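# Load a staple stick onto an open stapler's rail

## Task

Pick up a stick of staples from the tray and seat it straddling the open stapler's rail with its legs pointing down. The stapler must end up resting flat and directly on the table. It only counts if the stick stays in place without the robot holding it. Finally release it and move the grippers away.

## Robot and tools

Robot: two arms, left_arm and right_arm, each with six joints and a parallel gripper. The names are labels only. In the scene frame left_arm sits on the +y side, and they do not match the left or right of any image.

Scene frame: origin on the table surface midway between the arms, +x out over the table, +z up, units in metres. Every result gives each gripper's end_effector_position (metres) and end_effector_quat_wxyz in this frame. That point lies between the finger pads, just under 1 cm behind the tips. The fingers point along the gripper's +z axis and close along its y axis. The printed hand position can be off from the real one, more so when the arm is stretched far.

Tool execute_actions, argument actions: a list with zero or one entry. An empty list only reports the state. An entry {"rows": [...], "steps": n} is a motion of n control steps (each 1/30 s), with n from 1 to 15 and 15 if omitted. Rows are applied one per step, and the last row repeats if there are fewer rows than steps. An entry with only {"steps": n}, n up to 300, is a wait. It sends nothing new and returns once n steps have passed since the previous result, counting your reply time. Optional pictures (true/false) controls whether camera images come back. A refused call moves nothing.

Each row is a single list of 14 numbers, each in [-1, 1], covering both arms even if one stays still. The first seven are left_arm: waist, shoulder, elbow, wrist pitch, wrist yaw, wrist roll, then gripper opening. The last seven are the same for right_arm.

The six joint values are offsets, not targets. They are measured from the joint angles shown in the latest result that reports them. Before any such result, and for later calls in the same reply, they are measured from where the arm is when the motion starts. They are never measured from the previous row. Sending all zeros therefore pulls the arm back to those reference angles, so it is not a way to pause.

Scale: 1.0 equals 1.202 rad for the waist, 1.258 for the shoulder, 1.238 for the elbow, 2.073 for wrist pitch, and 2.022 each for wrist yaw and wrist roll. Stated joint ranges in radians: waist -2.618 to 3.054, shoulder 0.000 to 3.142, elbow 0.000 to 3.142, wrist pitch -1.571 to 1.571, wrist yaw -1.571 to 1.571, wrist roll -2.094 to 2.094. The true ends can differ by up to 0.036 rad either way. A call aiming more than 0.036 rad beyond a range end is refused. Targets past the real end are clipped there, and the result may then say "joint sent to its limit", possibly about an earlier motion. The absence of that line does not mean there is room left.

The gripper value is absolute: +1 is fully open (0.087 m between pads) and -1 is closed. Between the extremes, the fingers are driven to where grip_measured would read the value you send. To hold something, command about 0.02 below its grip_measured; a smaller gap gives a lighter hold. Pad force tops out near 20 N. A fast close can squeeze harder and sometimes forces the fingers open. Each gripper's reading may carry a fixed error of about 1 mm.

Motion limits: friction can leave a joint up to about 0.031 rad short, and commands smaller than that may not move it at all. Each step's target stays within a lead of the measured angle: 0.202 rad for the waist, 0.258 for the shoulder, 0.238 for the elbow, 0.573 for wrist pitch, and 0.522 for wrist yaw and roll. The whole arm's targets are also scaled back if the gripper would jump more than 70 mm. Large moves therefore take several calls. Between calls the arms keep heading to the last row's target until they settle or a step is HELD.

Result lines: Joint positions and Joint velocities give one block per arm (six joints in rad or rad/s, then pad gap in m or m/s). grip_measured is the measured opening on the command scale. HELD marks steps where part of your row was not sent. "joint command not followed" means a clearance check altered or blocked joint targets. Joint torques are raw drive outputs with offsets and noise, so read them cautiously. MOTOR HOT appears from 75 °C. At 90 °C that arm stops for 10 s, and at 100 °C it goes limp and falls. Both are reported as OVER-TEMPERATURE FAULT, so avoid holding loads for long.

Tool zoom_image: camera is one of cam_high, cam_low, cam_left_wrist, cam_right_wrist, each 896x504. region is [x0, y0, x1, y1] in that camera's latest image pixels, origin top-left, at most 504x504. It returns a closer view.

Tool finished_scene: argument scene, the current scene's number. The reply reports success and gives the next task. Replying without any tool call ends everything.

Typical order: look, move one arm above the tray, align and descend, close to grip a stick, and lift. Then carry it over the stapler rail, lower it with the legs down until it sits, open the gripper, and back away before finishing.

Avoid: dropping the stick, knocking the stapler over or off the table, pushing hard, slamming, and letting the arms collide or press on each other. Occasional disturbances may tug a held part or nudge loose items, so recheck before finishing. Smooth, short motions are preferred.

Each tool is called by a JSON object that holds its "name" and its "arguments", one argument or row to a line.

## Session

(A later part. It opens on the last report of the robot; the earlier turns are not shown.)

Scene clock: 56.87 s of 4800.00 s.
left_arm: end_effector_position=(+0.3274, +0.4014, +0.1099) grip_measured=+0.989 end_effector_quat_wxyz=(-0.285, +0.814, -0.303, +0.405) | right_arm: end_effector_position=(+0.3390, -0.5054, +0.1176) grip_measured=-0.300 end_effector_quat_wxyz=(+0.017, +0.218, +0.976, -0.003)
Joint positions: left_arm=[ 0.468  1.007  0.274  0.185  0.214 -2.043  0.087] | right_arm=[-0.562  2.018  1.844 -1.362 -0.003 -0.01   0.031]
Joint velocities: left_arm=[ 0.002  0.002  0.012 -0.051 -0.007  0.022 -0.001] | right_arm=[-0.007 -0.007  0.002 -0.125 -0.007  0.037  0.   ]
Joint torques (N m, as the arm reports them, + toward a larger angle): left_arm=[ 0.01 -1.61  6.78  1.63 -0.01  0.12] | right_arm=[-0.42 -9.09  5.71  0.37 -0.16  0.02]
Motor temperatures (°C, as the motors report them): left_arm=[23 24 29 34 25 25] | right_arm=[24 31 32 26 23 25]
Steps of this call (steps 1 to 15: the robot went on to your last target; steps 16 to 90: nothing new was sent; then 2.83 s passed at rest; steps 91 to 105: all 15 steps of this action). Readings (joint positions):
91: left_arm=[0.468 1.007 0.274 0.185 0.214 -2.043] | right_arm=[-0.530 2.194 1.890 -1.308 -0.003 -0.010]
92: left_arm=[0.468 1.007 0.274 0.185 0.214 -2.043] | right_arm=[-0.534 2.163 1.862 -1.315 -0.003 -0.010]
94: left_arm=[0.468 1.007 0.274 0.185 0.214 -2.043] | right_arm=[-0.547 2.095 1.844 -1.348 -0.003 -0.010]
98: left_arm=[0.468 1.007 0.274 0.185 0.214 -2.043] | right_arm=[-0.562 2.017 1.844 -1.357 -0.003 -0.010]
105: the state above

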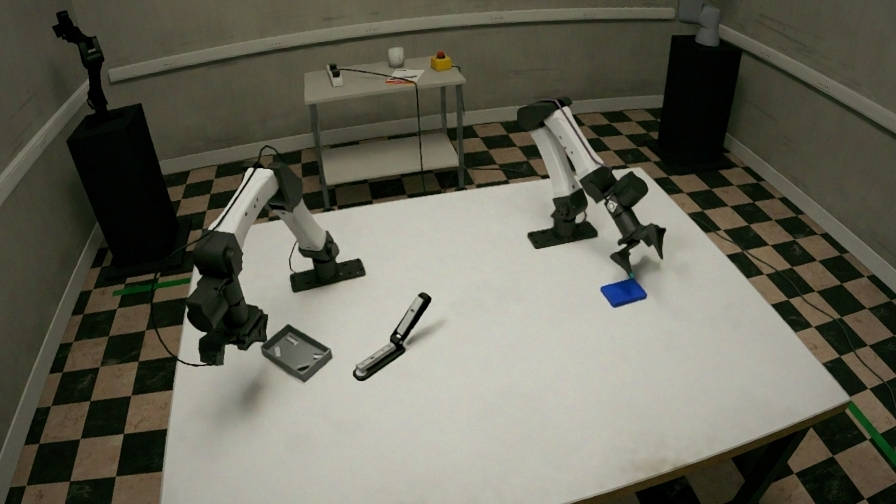

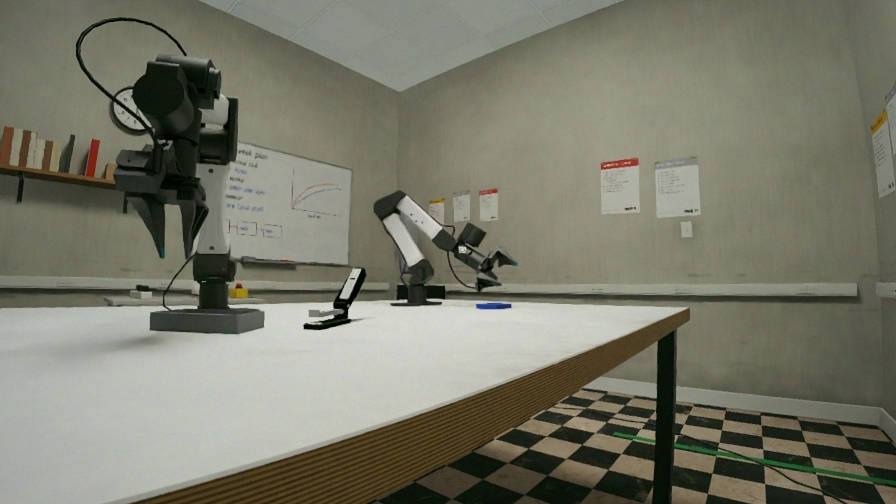

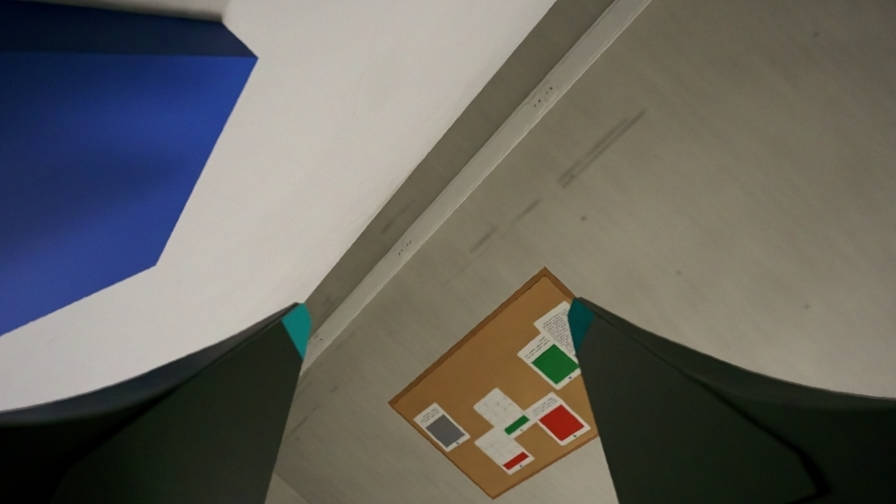

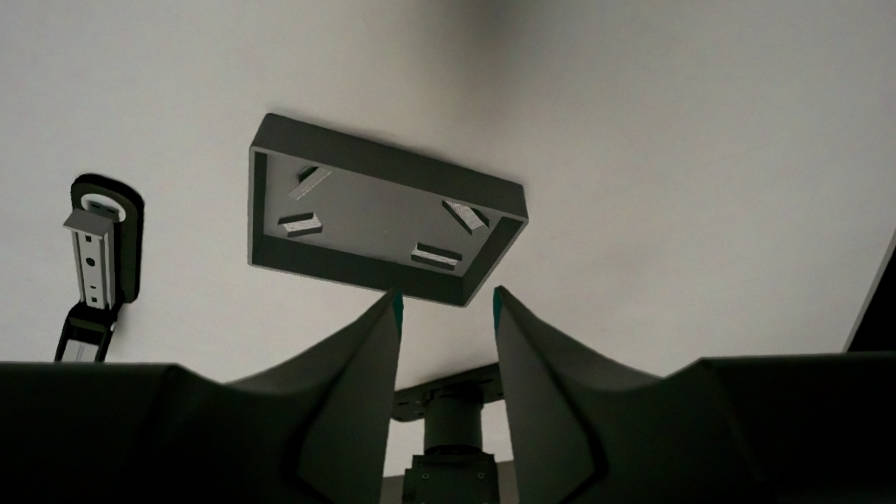

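{"name": "execute_actions", "arguments": {
  "actions": [
    {"rows": [[0,0,0,0,0,0,1, -0.03,-0.08,-0.18,0.045,0,0.3,-0.3]], "steps": 15}
  ]
}}

Scene clock: 62.27 s of 4800.00 s.
left_arm: end_effector_position=(+0.3274, +0.4014, +0.1099) grip_measured=+0.989 end_effector_quat_wxyz=(-0.285, +0.814, -0.303, +0.405) | right_arm: end_effector_position=(+0.3213, -0.4835, +0.0949) grip_measured=-0.300 end_effector_quat_wxyz=(-0.011, +0.501, +0.865, +0.001)
Joint positions: left_arm=[ 0.468  1.007  0.274  0.185  0.214 -2.043  0.087] | right_arm=[-0.595  1.943  1.639 -1.29  -0.004  0.567  0.031]
Joint velocities: left_arm=[-0.002 -0.022  0.012 -0.022 -0.022  0.022  0.001] | right_arm=[-0.007  0.002 -0.002  0.081 -0.051  0.198  0.   ]
Joint torques (N m, as the arm reports them, + toward a larger angle): left_arm=[ 0.06 -1.67  6.93  1.66  0.    0.11] | right_arm=[ -0.51 -10.93   5.14   0.57  -0.11   0.12]
Motor temperatures (°C, as the motors report them): left_arm=[23 24 30 34 25 25] | right_arm=[24 32 32 25 23 25]
Steps of this call (steps 1 to 15: the robot went on to your last target; steps 16 to 90: nothing new was sent; then 1.90 s passed at rest; steps 91 to 105: all 15 steps of this action). Readings (joint positions):
91: left_arm=[0.468 1.007 0.274 0.185 0.214 -2.043] | right_arm=[-0.563 2.000 1.805 -1.331 -0.004 0.068]
92: left_arm=[0.468 1.007 0.274 0.185 0.214 -2.043] | right_arm=[-0.567 1.972 1.742 -1.306 -0.004 0.167]
94: left_arm=[0.468 1.007 0.274 0.185 0.214 -2.043] | right_arm=[-0.582 1.944 1.665 -1.308 -0.004 0.320]
98: left_arm=[0.468 1.007 0.274 0.185 0.214 -2.043] | right_arm=[-0.595 1.943 1.639 -1.304 -0.004 0.480]
105: the state above

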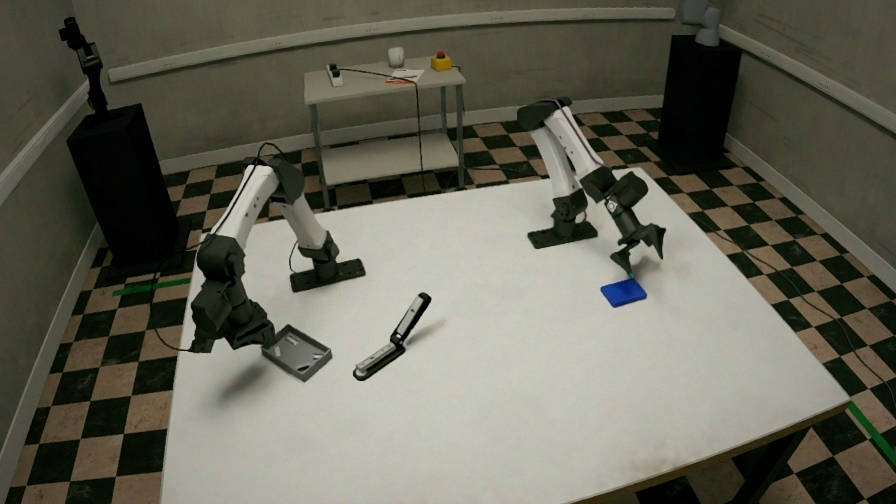

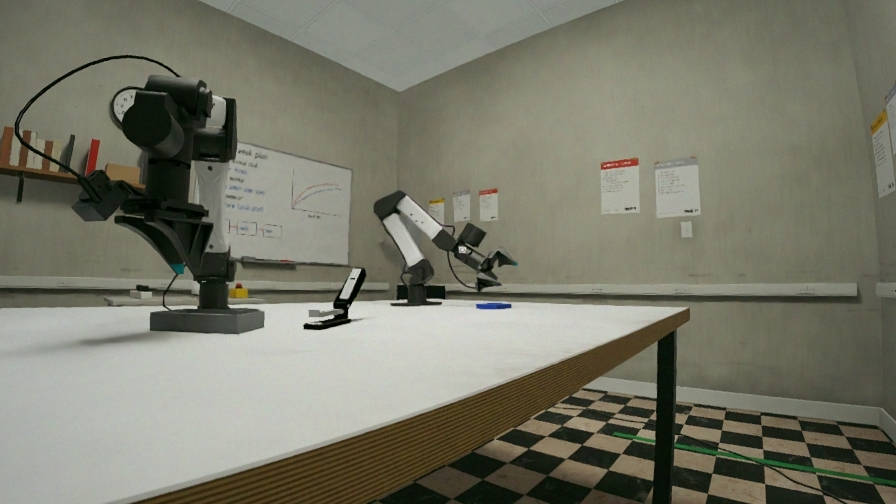

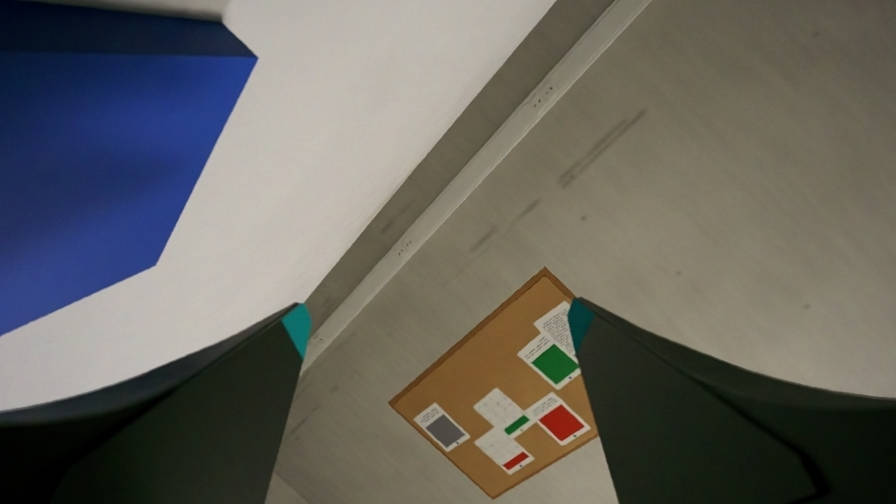

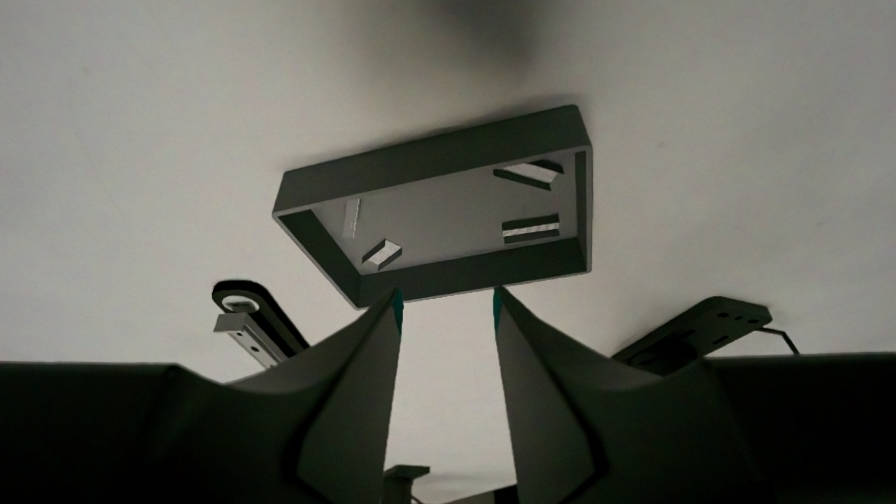

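{"name": "execute_actions", "arguments": {
  "actions": [
    {"rows": [[0,0,0,0,0,0,1, 0,0,0,0,0,-0.63,-0.3]], "steps": 15}
  ],
  "pictures": false
}}

{"name": "execute_actions", "arguments": {
  "actions": [
    {"steps": 15}
  ]
}}

Scene clock: 67.17 s of 4800.00 s.
left_arm: end_effector_position=(+0.3274, +0.4014, +0.1099) grip_measured=+0.989 end_effector_quat_wxyz=(-0.285, +0.814, -0.303, +0.405) | right_arm: end_effector_position=(+0.3012, -0.5245, +0.0946) grip_measured=-0.300 end_effector_quat_wxyz=(-0.008, -0.053, +0.999, +0.006)
Joint positions: left_arm=[ 0.468  1.007  0.274  0.185  0.214 -2.043  0.087] | right_arm=[-0.595  1.943  1.639 -1.287 -0.003 -0.591  0.031]
Joint velocities: left_arm=[-0.017 -0.012  0.002 -0.051 -0.037 -0.037  0.001] | right_arm=[-0.007  0.022  0.002 -0.037 -0.037 -0.813 -0.   ]
Joint torques (N m, as the arm reports them, + toward a larger angle): left_arm=[ 0.07 -1.71  6.89  1.66  0.01  0.09] | right_arm=[-0.28 -8.9   6.68  0.36 -0.2  -0.07]
Motor temperatures (°C, as the motors report them): left_arm=[23 24 30 34 25 25] | right_arm=[24 33 32 25 23 25]
Steps of this call (steps 1 to 30: the robot went on to your last target; steps 31 to 100: nothing new was sent; then 1.07 s passed at rest; steps 101 to 115: all 15 steps of this action). Readings (joint positions):
101: left_arm=[0.468 1.007 0.274 0.185 0.214 -2.043] | right_arm=[-0.595 1.943 1.639 -1.287 -0.003 0.511]
102: left_arm=[0.468 1.007 0.274 0.185 0.214 -2.043] | right_arm=[-0.595 1.943 1.639 -1.287 -0.003 0.411]
104: left_arm=[0.468 1.007 0.274 0.185 0.214 -2.043] | right_arm=[-0.595 1.943 1.639 -1.287 -0.003 0.214]
108: left_arm=[0.468 1.007 0.274 0.185 0.214 -2.043] | right_arm=[-0.595 1.943 1.639 -1.287 -0.003 -0.182]
115: the state above

Scene clock: 67.67 s of 4800.00 s.
left_arm: end_effector_position=(+0.3274, +0.4014, +0.1099) grip_measured=+0.989 end_effector_quat_wxyz=(-0.285, +0.814, -0.303, +0.405) | right_arm: end_effector_position=(+0.3019, -0.5289, +0.0945) grip_measured=-0.300 end_effector_quat_wxyz=(-0.007, -0.106, +0.994, +0.007)
Joint positions: left_arm=[ 0.468  1.007  0.274  0.185  0.214 -2.043  0.087] | right_arm=[-0.595  1.943  1.639 -1.287 -0.003 -0.696  0.031]
Joint velocities: left_arm=[-0.022 -0.002  0.002  0.007 -0.022 -0.007 -0.   ] | right_arm=[-0.002 -0.022 -0.002  0.051 -0.051 -0.051 -0.001]
Joint torques (N m, as the arm reports them, + toward a larger angle): left_arm=[ 0.   -1.61  6.88  1.66 -0.01  0.1 ] | right_arm=[-0.29 -8.9   6.68  0.36 -0.2  -0.08]
Motor temperatures (°C, as the motors report them): left_arm=[23 24 30 34 25 25] | right_arm=[24 33 32 25 23 25]
Steps of this call (steps 1 to 15: the robot went on to your last target). Readings (joint positions):
1: left_arm=[0.468 1.007 0.274 0.185 0.214 -2.043] | right_arm=[-0.595 1.943 1.639 -1.287 -0.003 -0.613]
2: left_arm=[0.468 1.007 0.274 0.185 0.214 -2.043] | right_arm=[-0.595 1.943 1.639 -1.287 -0.003 -0.631]
4: left_arm=[0.468 1.007 0.274 0.185 0.214 -2.043] | right_arm=[-0.595 1.943 1.639 -1.287 -0.003 -0.656]
8: left_arm=[0.468 1.007 0.274 0.185 0.214 -2.043] | right_arm=[-0.595 1.943 1.639 -1.287 -0.003 -0.682]
15: the state above

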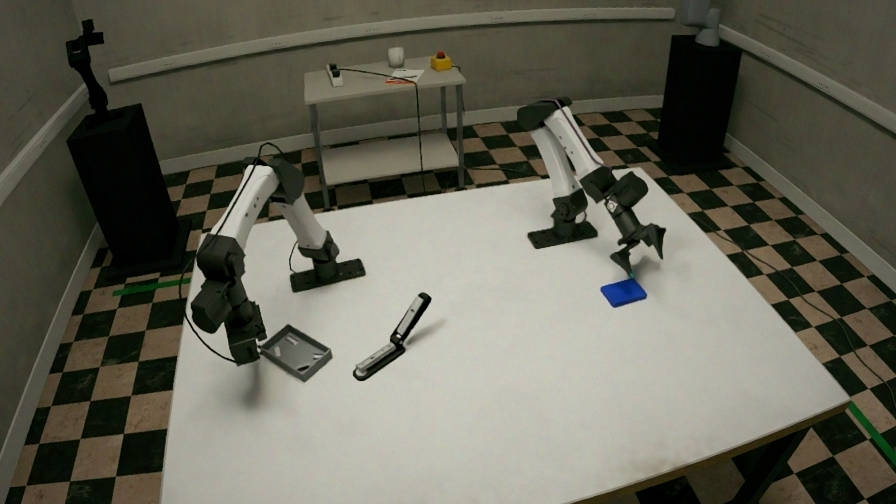

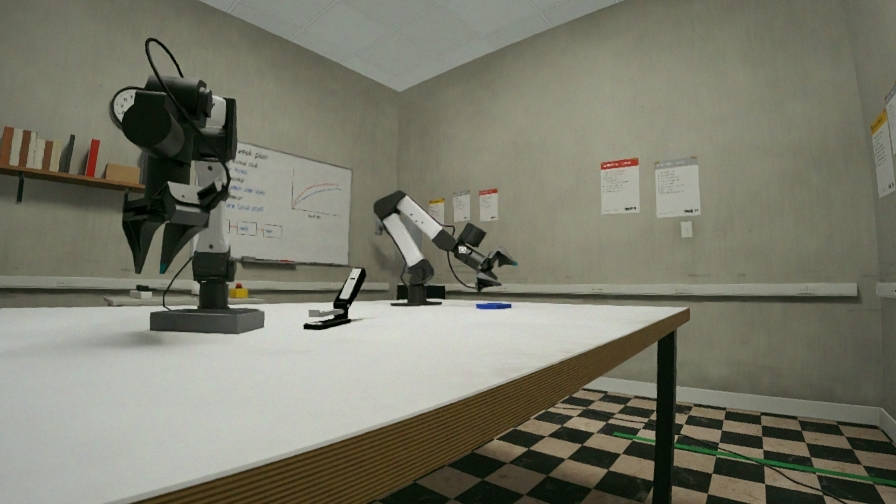

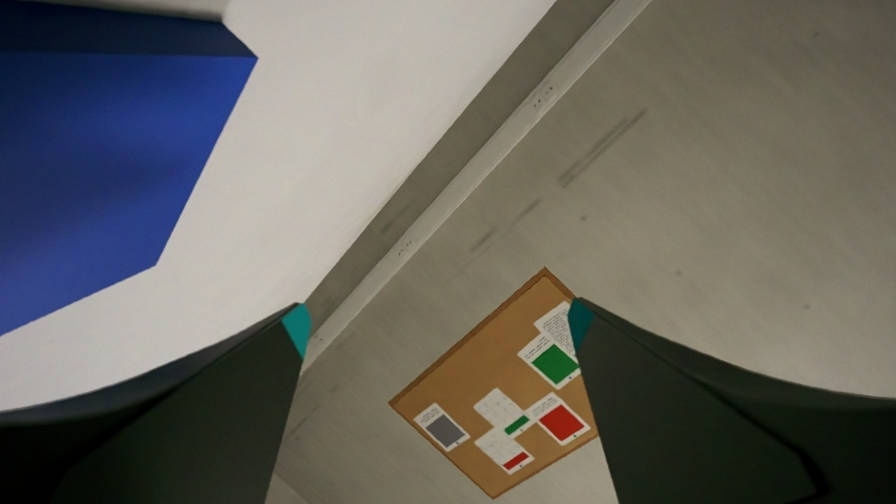

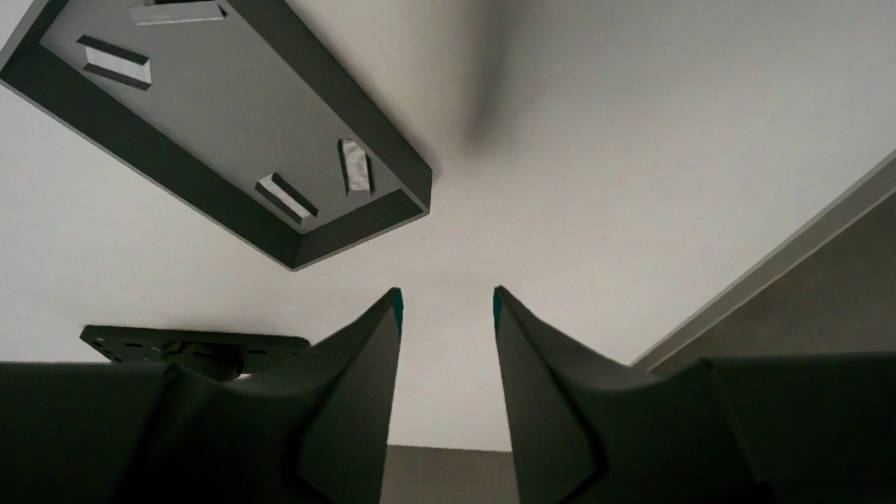

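{"name": "execute_actions", "arguments": {
  "actions": [
    {"rows": [[0,0,0,0,0,0,1, 0.1,0.04,-0.04,0.05,0,0.06,-0.3]], "steps": 15}
  ]
}}

Scene clock: 72.80 s of 4800.00 s.
left_arm: end_effector_position=(+0.3274, +0.4014, +0.1099) grip_measured=+0.989 end_effector_quat_wxyz=(-0.285, +0.814, -0.303, +0.405) | right_arm: end_effector_position=(+0.3311, -0.4910, +0.0705) grip_measured=-0.300 end_effector_quat_wxyz=(-0.005, -0.115, +0.993, +0.005)
Joint positions: left_arm=[ 0.468  1.007  0.274  0.185  0.214 -2.043  0.087] | right_arm=[-0.468  1.988  1.608 -1.204 -0.004 -0.587  0.031]
Joint velocities: left_arm=[ 0.002 -0.002 -0.002  0.022  0.022 -0.081 -0.   ] | right_arm=[-0.017  0.007 -0.007 -0.037 -0.007  0.081 -0.   ]
Joint torques (N m, as the arm reports them, + toward a larger angle): left_arm=[-0.06 -1.64  6.9   1.65  0.    0.11] | right_arm=[-0.9  -8.95  5.01  0.58 -0.19  0.12]
Motor temperatures (°C, as the motors report them): left_arm=[23 24 30 35 25 25] | right_arm=[24 33 32 25 23 25]
Steps of this call (steps 1 to 15: the robot went on to your last target; steps 16 to 90: nothing new was sent; then 1.63 s passed at rest; steps 91 to 105: all 15 steps of this action). Readings (joint positions):
91: left_arm=[0.468 1.007 0.274 0.185 0.214 -2.043] | right_arm=[-0.585 1.944 1.635 -1.278 0.001 -0.681]
92: left_arm=[0.468 1.007 0.274 0.185 0.214 -2.043] | right_arm=[-0.564 1.949 1.630 -1.262 0.004 -0.661]
94: left_arm=[0.468 1.007 0.274 0.185 0.214 -2.043] | right_arm=[-0.508 1.966 1.622 -1.236 0.003 -0.632]
98: left_arm=[0.468 1.007 0.274 0.185 0.214 -2.043] | right_arm=[-0.461 1.988 1.609 -1.214 -0.004 -0.604]
105: the state above

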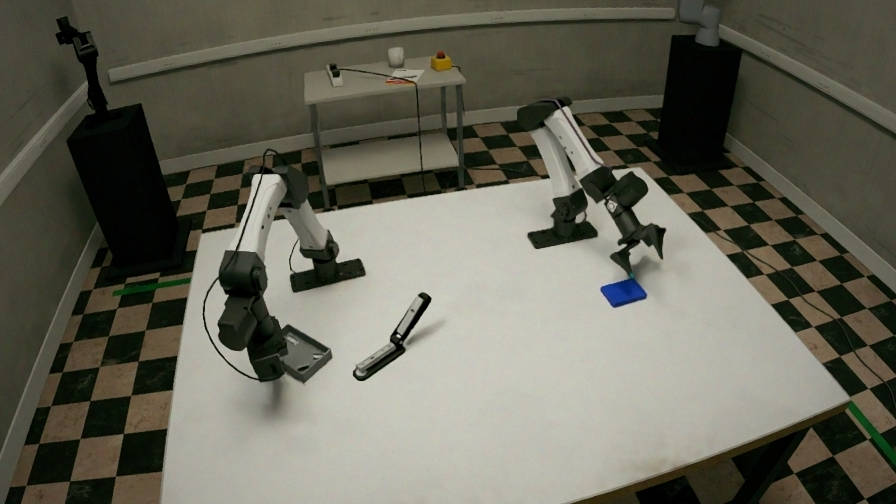

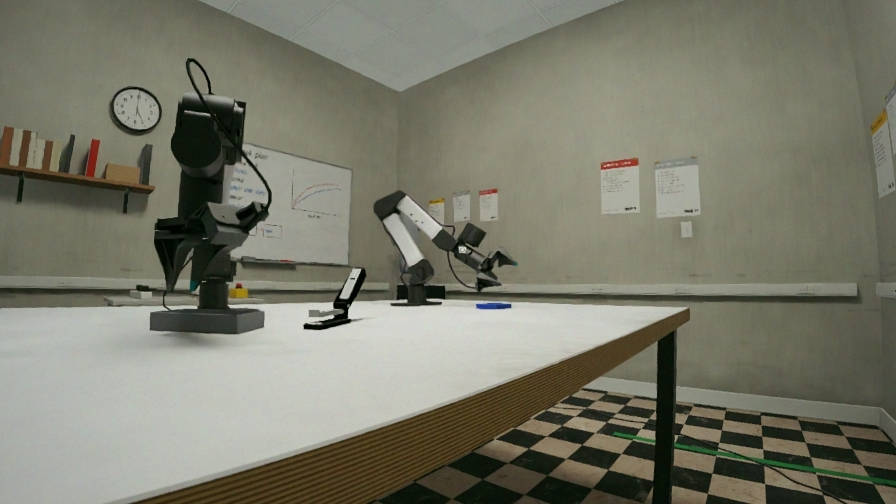

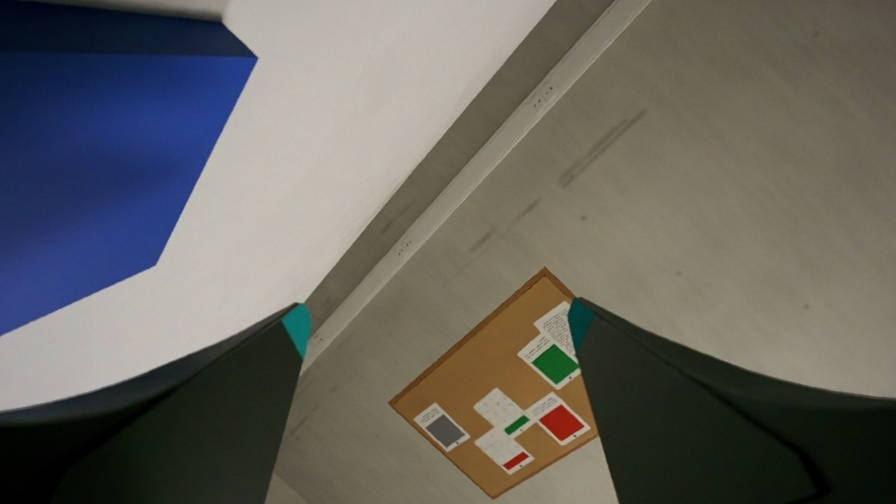

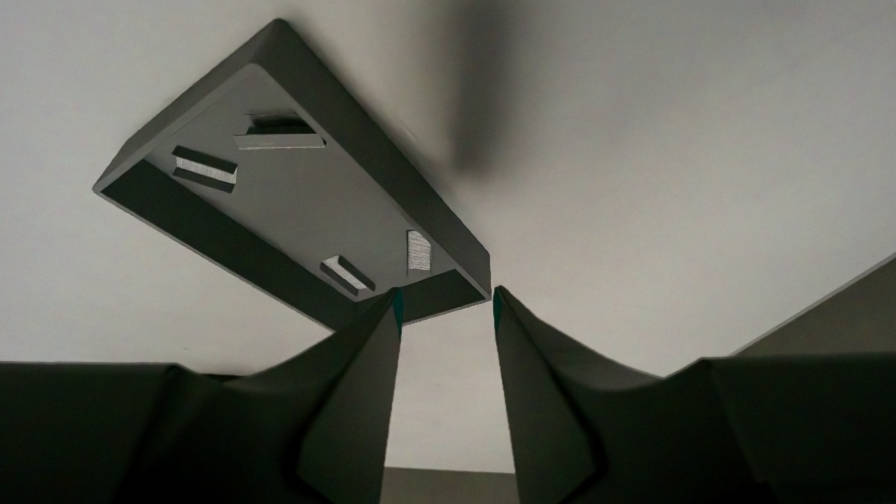

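{"name": "execute_actions", "arguments": {
  "actions": [
    {"rows": [[0,0,0,0,0,0,1, 0,-0.09,-0.1,0.006,0,0,-0.5]], "steps": 15}
  ]
}}

Scene clock: 78.17 s of 4800.00 s.
left_arm: end_effector_position=(+0.3274, +0.4014, +0.1099) grip_measured=+0.989 end_effector_quat_wxyz=(-0.285, +0.814, -0.303, +0.405) | right_arm: end_effector_position=(+0.3092, -0.4827, +0.0781) grip_measured=-0.500 end_effector_quat_wxyz=(-0.004, -0.113, +0.994, +0.005)
Joint positions: left_arm=[ 0.468  1.007  0.274  0.185  0.214 -2.043  0.087] | right_arm=[-0.468  1.893  1.507 -1.197 -0.004 -0.582  0.022]
Joint velocities: left_arm=[ 0.012 -0.002 -0.007  0.037  0.022  0.007 -0.001] | right_arm=[-0.017 -0.017  0.012  0.022  0.022  0.051  0.   ]
Joint torques (N m, as the arm reports them, + toward a larger angle): left_arm=[-0.07 -1.63  6.87  1.67 -0.03  0.09] | right_arm=[-0.3  -9.88  4.66  0.47 -0.2  -0.03]
Motor temperatures (°C, as the motors report them): left_arm=[23 24 30 35 25 25] | right_arm=[24 33 32 25 23 25]
Steps of this call (steps 1 to 15: the robot went on to your last target; steps 16 to 90: nothing new was sent; then 1.87 s passed at rest; steps 91 to 105: all 15 steps of this action). Readings (joint positions):
91: left_arm=[0.468 1.007 0.274 0.185 0.214 -2.043] | right_arm=[-0.468 1.975 1.588 -1.186 -0.004 -0.582]
92: left_arm=[0.468 1.007 0.274 0.185 0.214 -2.043] | right_arm=[-0.468 1.952 1.553 -1.179 -0.004 -0.582]
94: left_arm=[0.468 1.007 0.274 0.185 0.214 -2.043] | right_arm=[-0.468 1.914 1.513 -1.193 -0.004 -0.582]
98: left_arm=[0.468 1.007 0.274 0.185 0.214 -2.043] | right_arm=[-0.468 1.893 1.507 -1.197 -0.004 -0.582]
105: the state above

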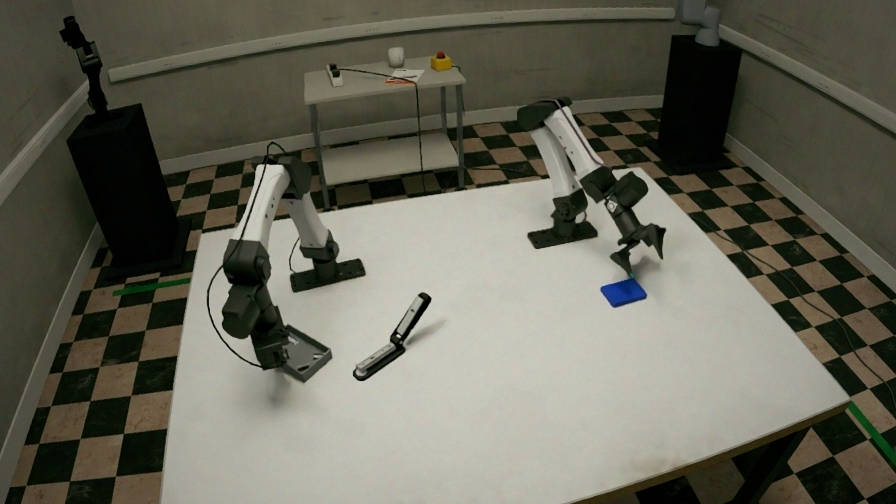

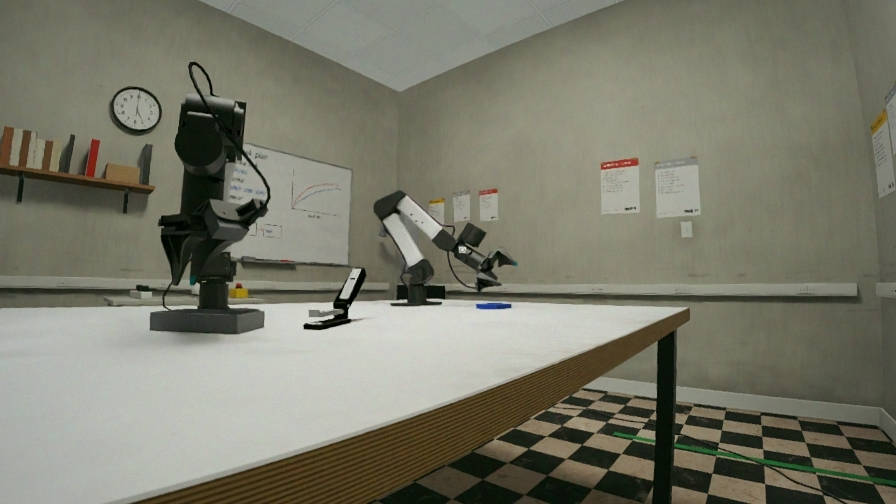

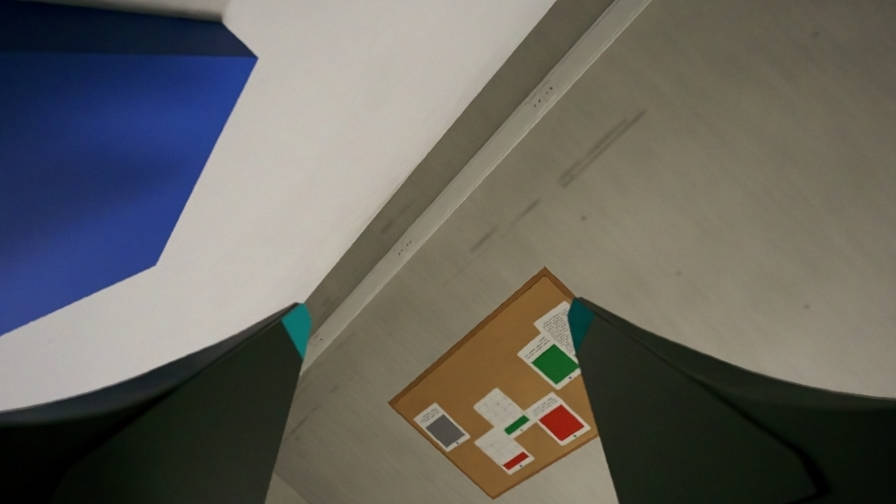

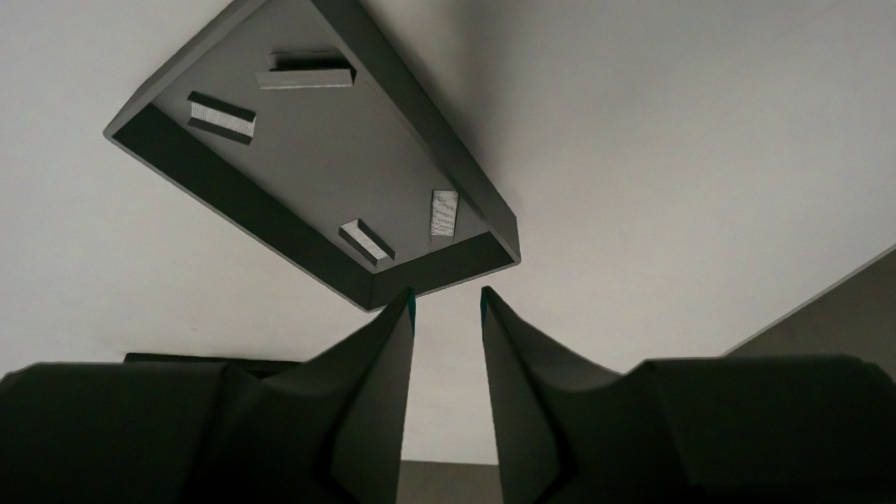

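{"name": "execute_actions", "arguments": {
  "actions": [
    {"rows": [[0,0,0,0,0,0,1, 0,0.05,-0.07,0.07,0,0,-0.5]], "steps": 15}
  ]
}}

Scene clock: 82.60 s of 4800.00 s.
left_arm: end_effector_position=(+0.3274, +0.4014, +0.1099) grip_measured=+0.989 end_effector_quat_wxyz=(-0.285, +0.814, -0.303, +0.405) | right_arm: end_effector_position=(+0.3143, -0.4846, +0.0394) grip_measured=-0.500 end_effector_quat_wxyz=(-0.010, -0.113, +0.994, +0.008)
Joint positions: left_arm=[ 0.468  1.007  0.274  0.185  0.214 -2.043  0.087] | right_arm=[-0.468  1.957  1.436 -1.074 -0.004 -0.582  0.022]
Joint velocities: left_arm=[-0.002  0.002 -0.022 -0.037 -0.051  0.051  0.   ] | right_arm=[-0.002 -0.012 -0.012 -0.007  0.007 -0.095  0.001]
Joint torques (N m, as the arm reports them, + toward a larger angle): left_arm=[-0.04 -1.61  6.86  1.68 -0.01  0.11] | right_arm=[-0.28 -8.96  5.16  0.57 -0.19  0.02]
Motor temperatures (°C, as the motors report them): left_arm=[23 24 31 35 25 25] | right_arm=[24 33 32 25 23 25]
Steps of this call (steps 1 to 15: the robot went on to your last target; steps 16 to 90: nothing new was sent; then 0.93 s passed at rest; steps 91 to 105: all 15 steps of this action). Readings (joint positions):
91: left_arm=[0.468 1.007 0.274 0.185 0.214 -2.043] | right_arm=[-0.468 1.895 1.497 -1.180 -0.004 -0.582]
92: left_arm=[0.468 1.007 0.274 0.185 0.214 -2.043] | right_arm=[-0.468 1.899 1.483 -1.154 -0.004 -0.582]
94: left_arm=[0.468 1.007 0.274 0.185 0.214 -2.043] | right_arm=[-0.468 1.923 1.458 -1.122 -0.004 -0.582]
98: left_arm=[0.468 1.007 0.274 0.185 0.214 -2.043] | right_arm=[-0.468 1.957 1.436 -1.094 -0.004 -0.582]
105: the state above

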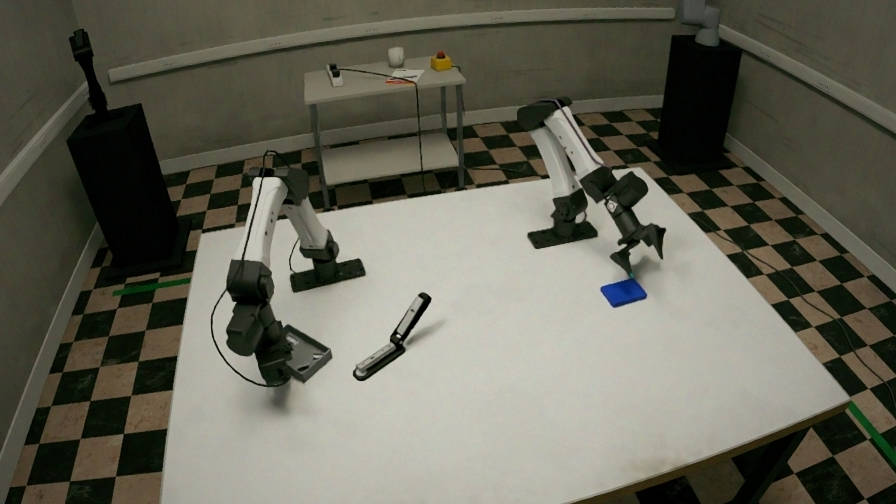

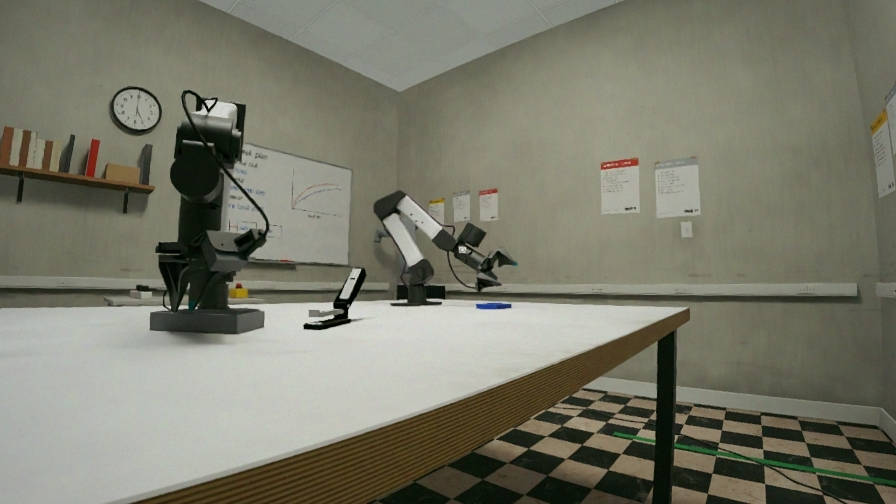

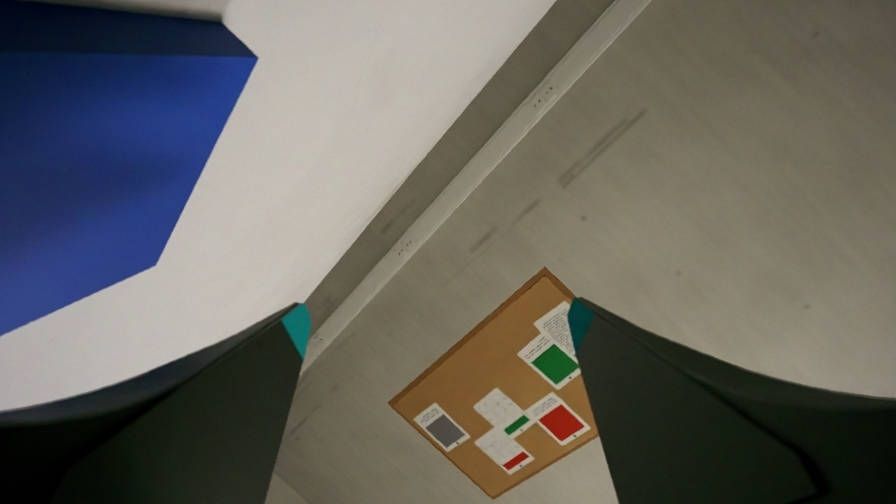

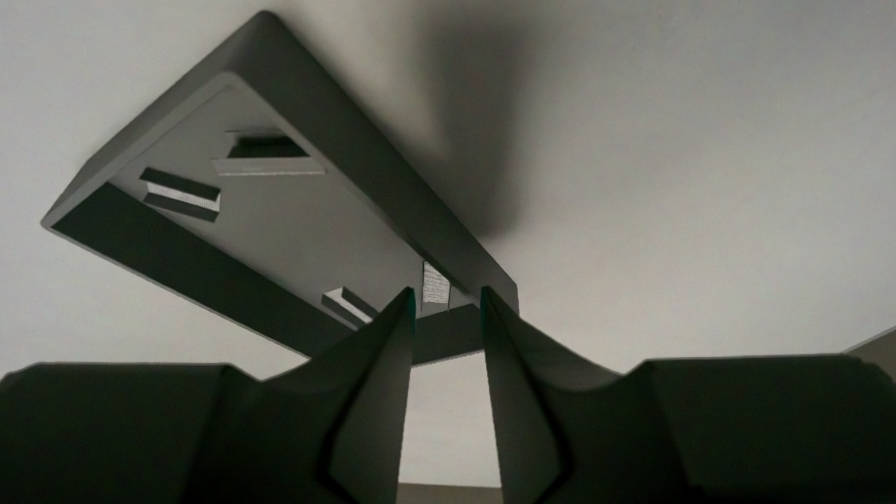

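{"name": "execute_actions", "arguments": {
  "actions": [
    {"rows": [[0,0,0,0,0,0,1, 0,-0.055,-0.075,0.015,0,0,-0.5]], "steps": 15}
  ]
}}

Scene clock: 86.37 s of 4800.00 s.
left_arm: end_effector_position=(+0.3274, +0.4014, +0.1099) grip_measured=+0.989 end_effector_quat_wxyz=(-0.285, +0.814, -0.303, +0.405) | right_arm: end_effector_position=(+0.3018, -0.4799, +0.0380) grip_measured=-0.500 end_effector_quat_wxyz=(-0.011, -0.113, +0.994, +0.008)
Joint positions: left_arm=[ 0.468  1.007  0.274  0.185  0.214 -2.043  0.087] | right_arm=[-0.468  1.912  1.366 -1.052 -0.004 -0.582  0.022]
Joint velocities: left_arm=[-0.012 -0.002  0.007 -0.051 -0.095  0.007 -0.   ] | right_arm=[-0.012 -0.012 -0.012 -0.007 -0.11   0.022  0.001]
Joint torques (N m, as the arm reports them, + toward a larger angle): left_arm=[ 0.05 -1.63  6.82  1.65 -0.02  0.1 ] | right_arm=[ -0.29 -10.28   4.34   0.48  -0.19   0.02]
Motor temperatures (°C, as the motors report them): left_arm=[23 24 31 35 25 25] | right_arm=[24 33 31 25 23 25]
Steps of this call (steps 1 to 15: the robot went on to your last target; steps 16 to 90: nothing new was sent; then 0.27 s passed at rest; steps 91 to 105: all 15 steps of this action). Readings (joint positions):
91: left_arm=[0.468 1.007 0.274 0.185 0.214 -2.043] | right_arm=[-0.468 1.950 1.423 -1.059 -0.004 -0.582]
92: left_arm=[0.468 1.007 0.274 0.185 0.214 -2.043] | right_arm=[-0.468 1.937 1.401 -1.051 -0.004 -0.582]
94: left_arm=[0.468 1.007 0.274 0.185 0.214 -2.043] | right_arm=[-0.468 1.917 1.373 -1.052 -0.004 -0.582]
98: left_arm=[0.468 1.007 0.274 0.185 0.214 -2.043] | right_arm=[-0.468 1.912 1.366 -1.052 -0.004 -0.582]
105: the state above

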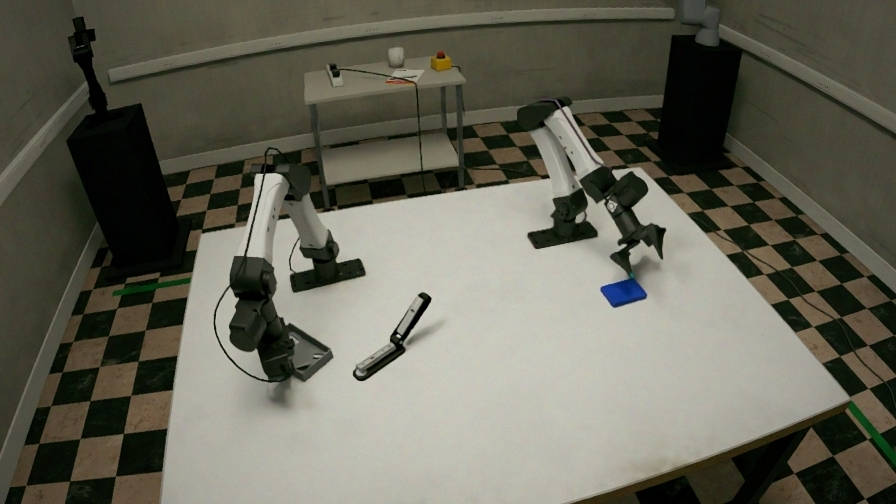

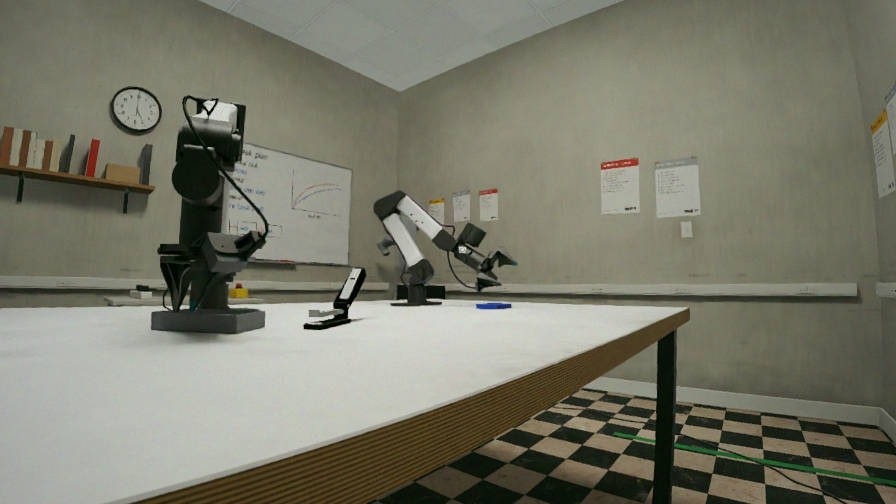

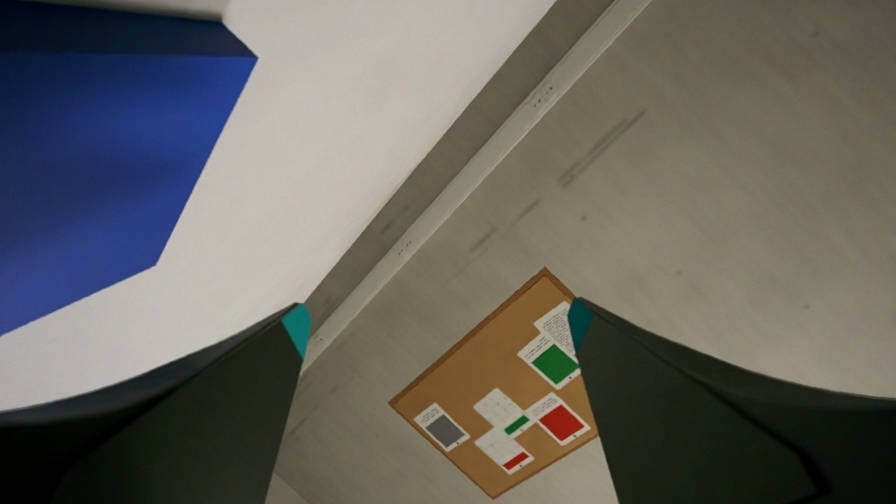

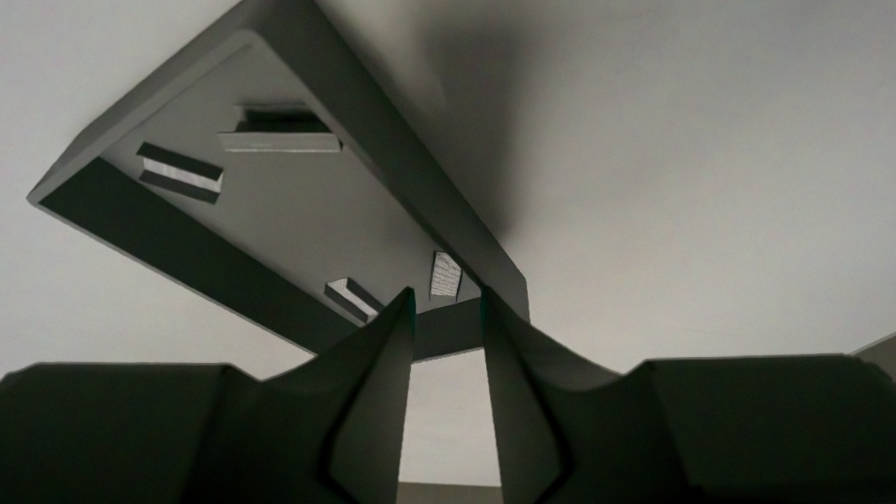

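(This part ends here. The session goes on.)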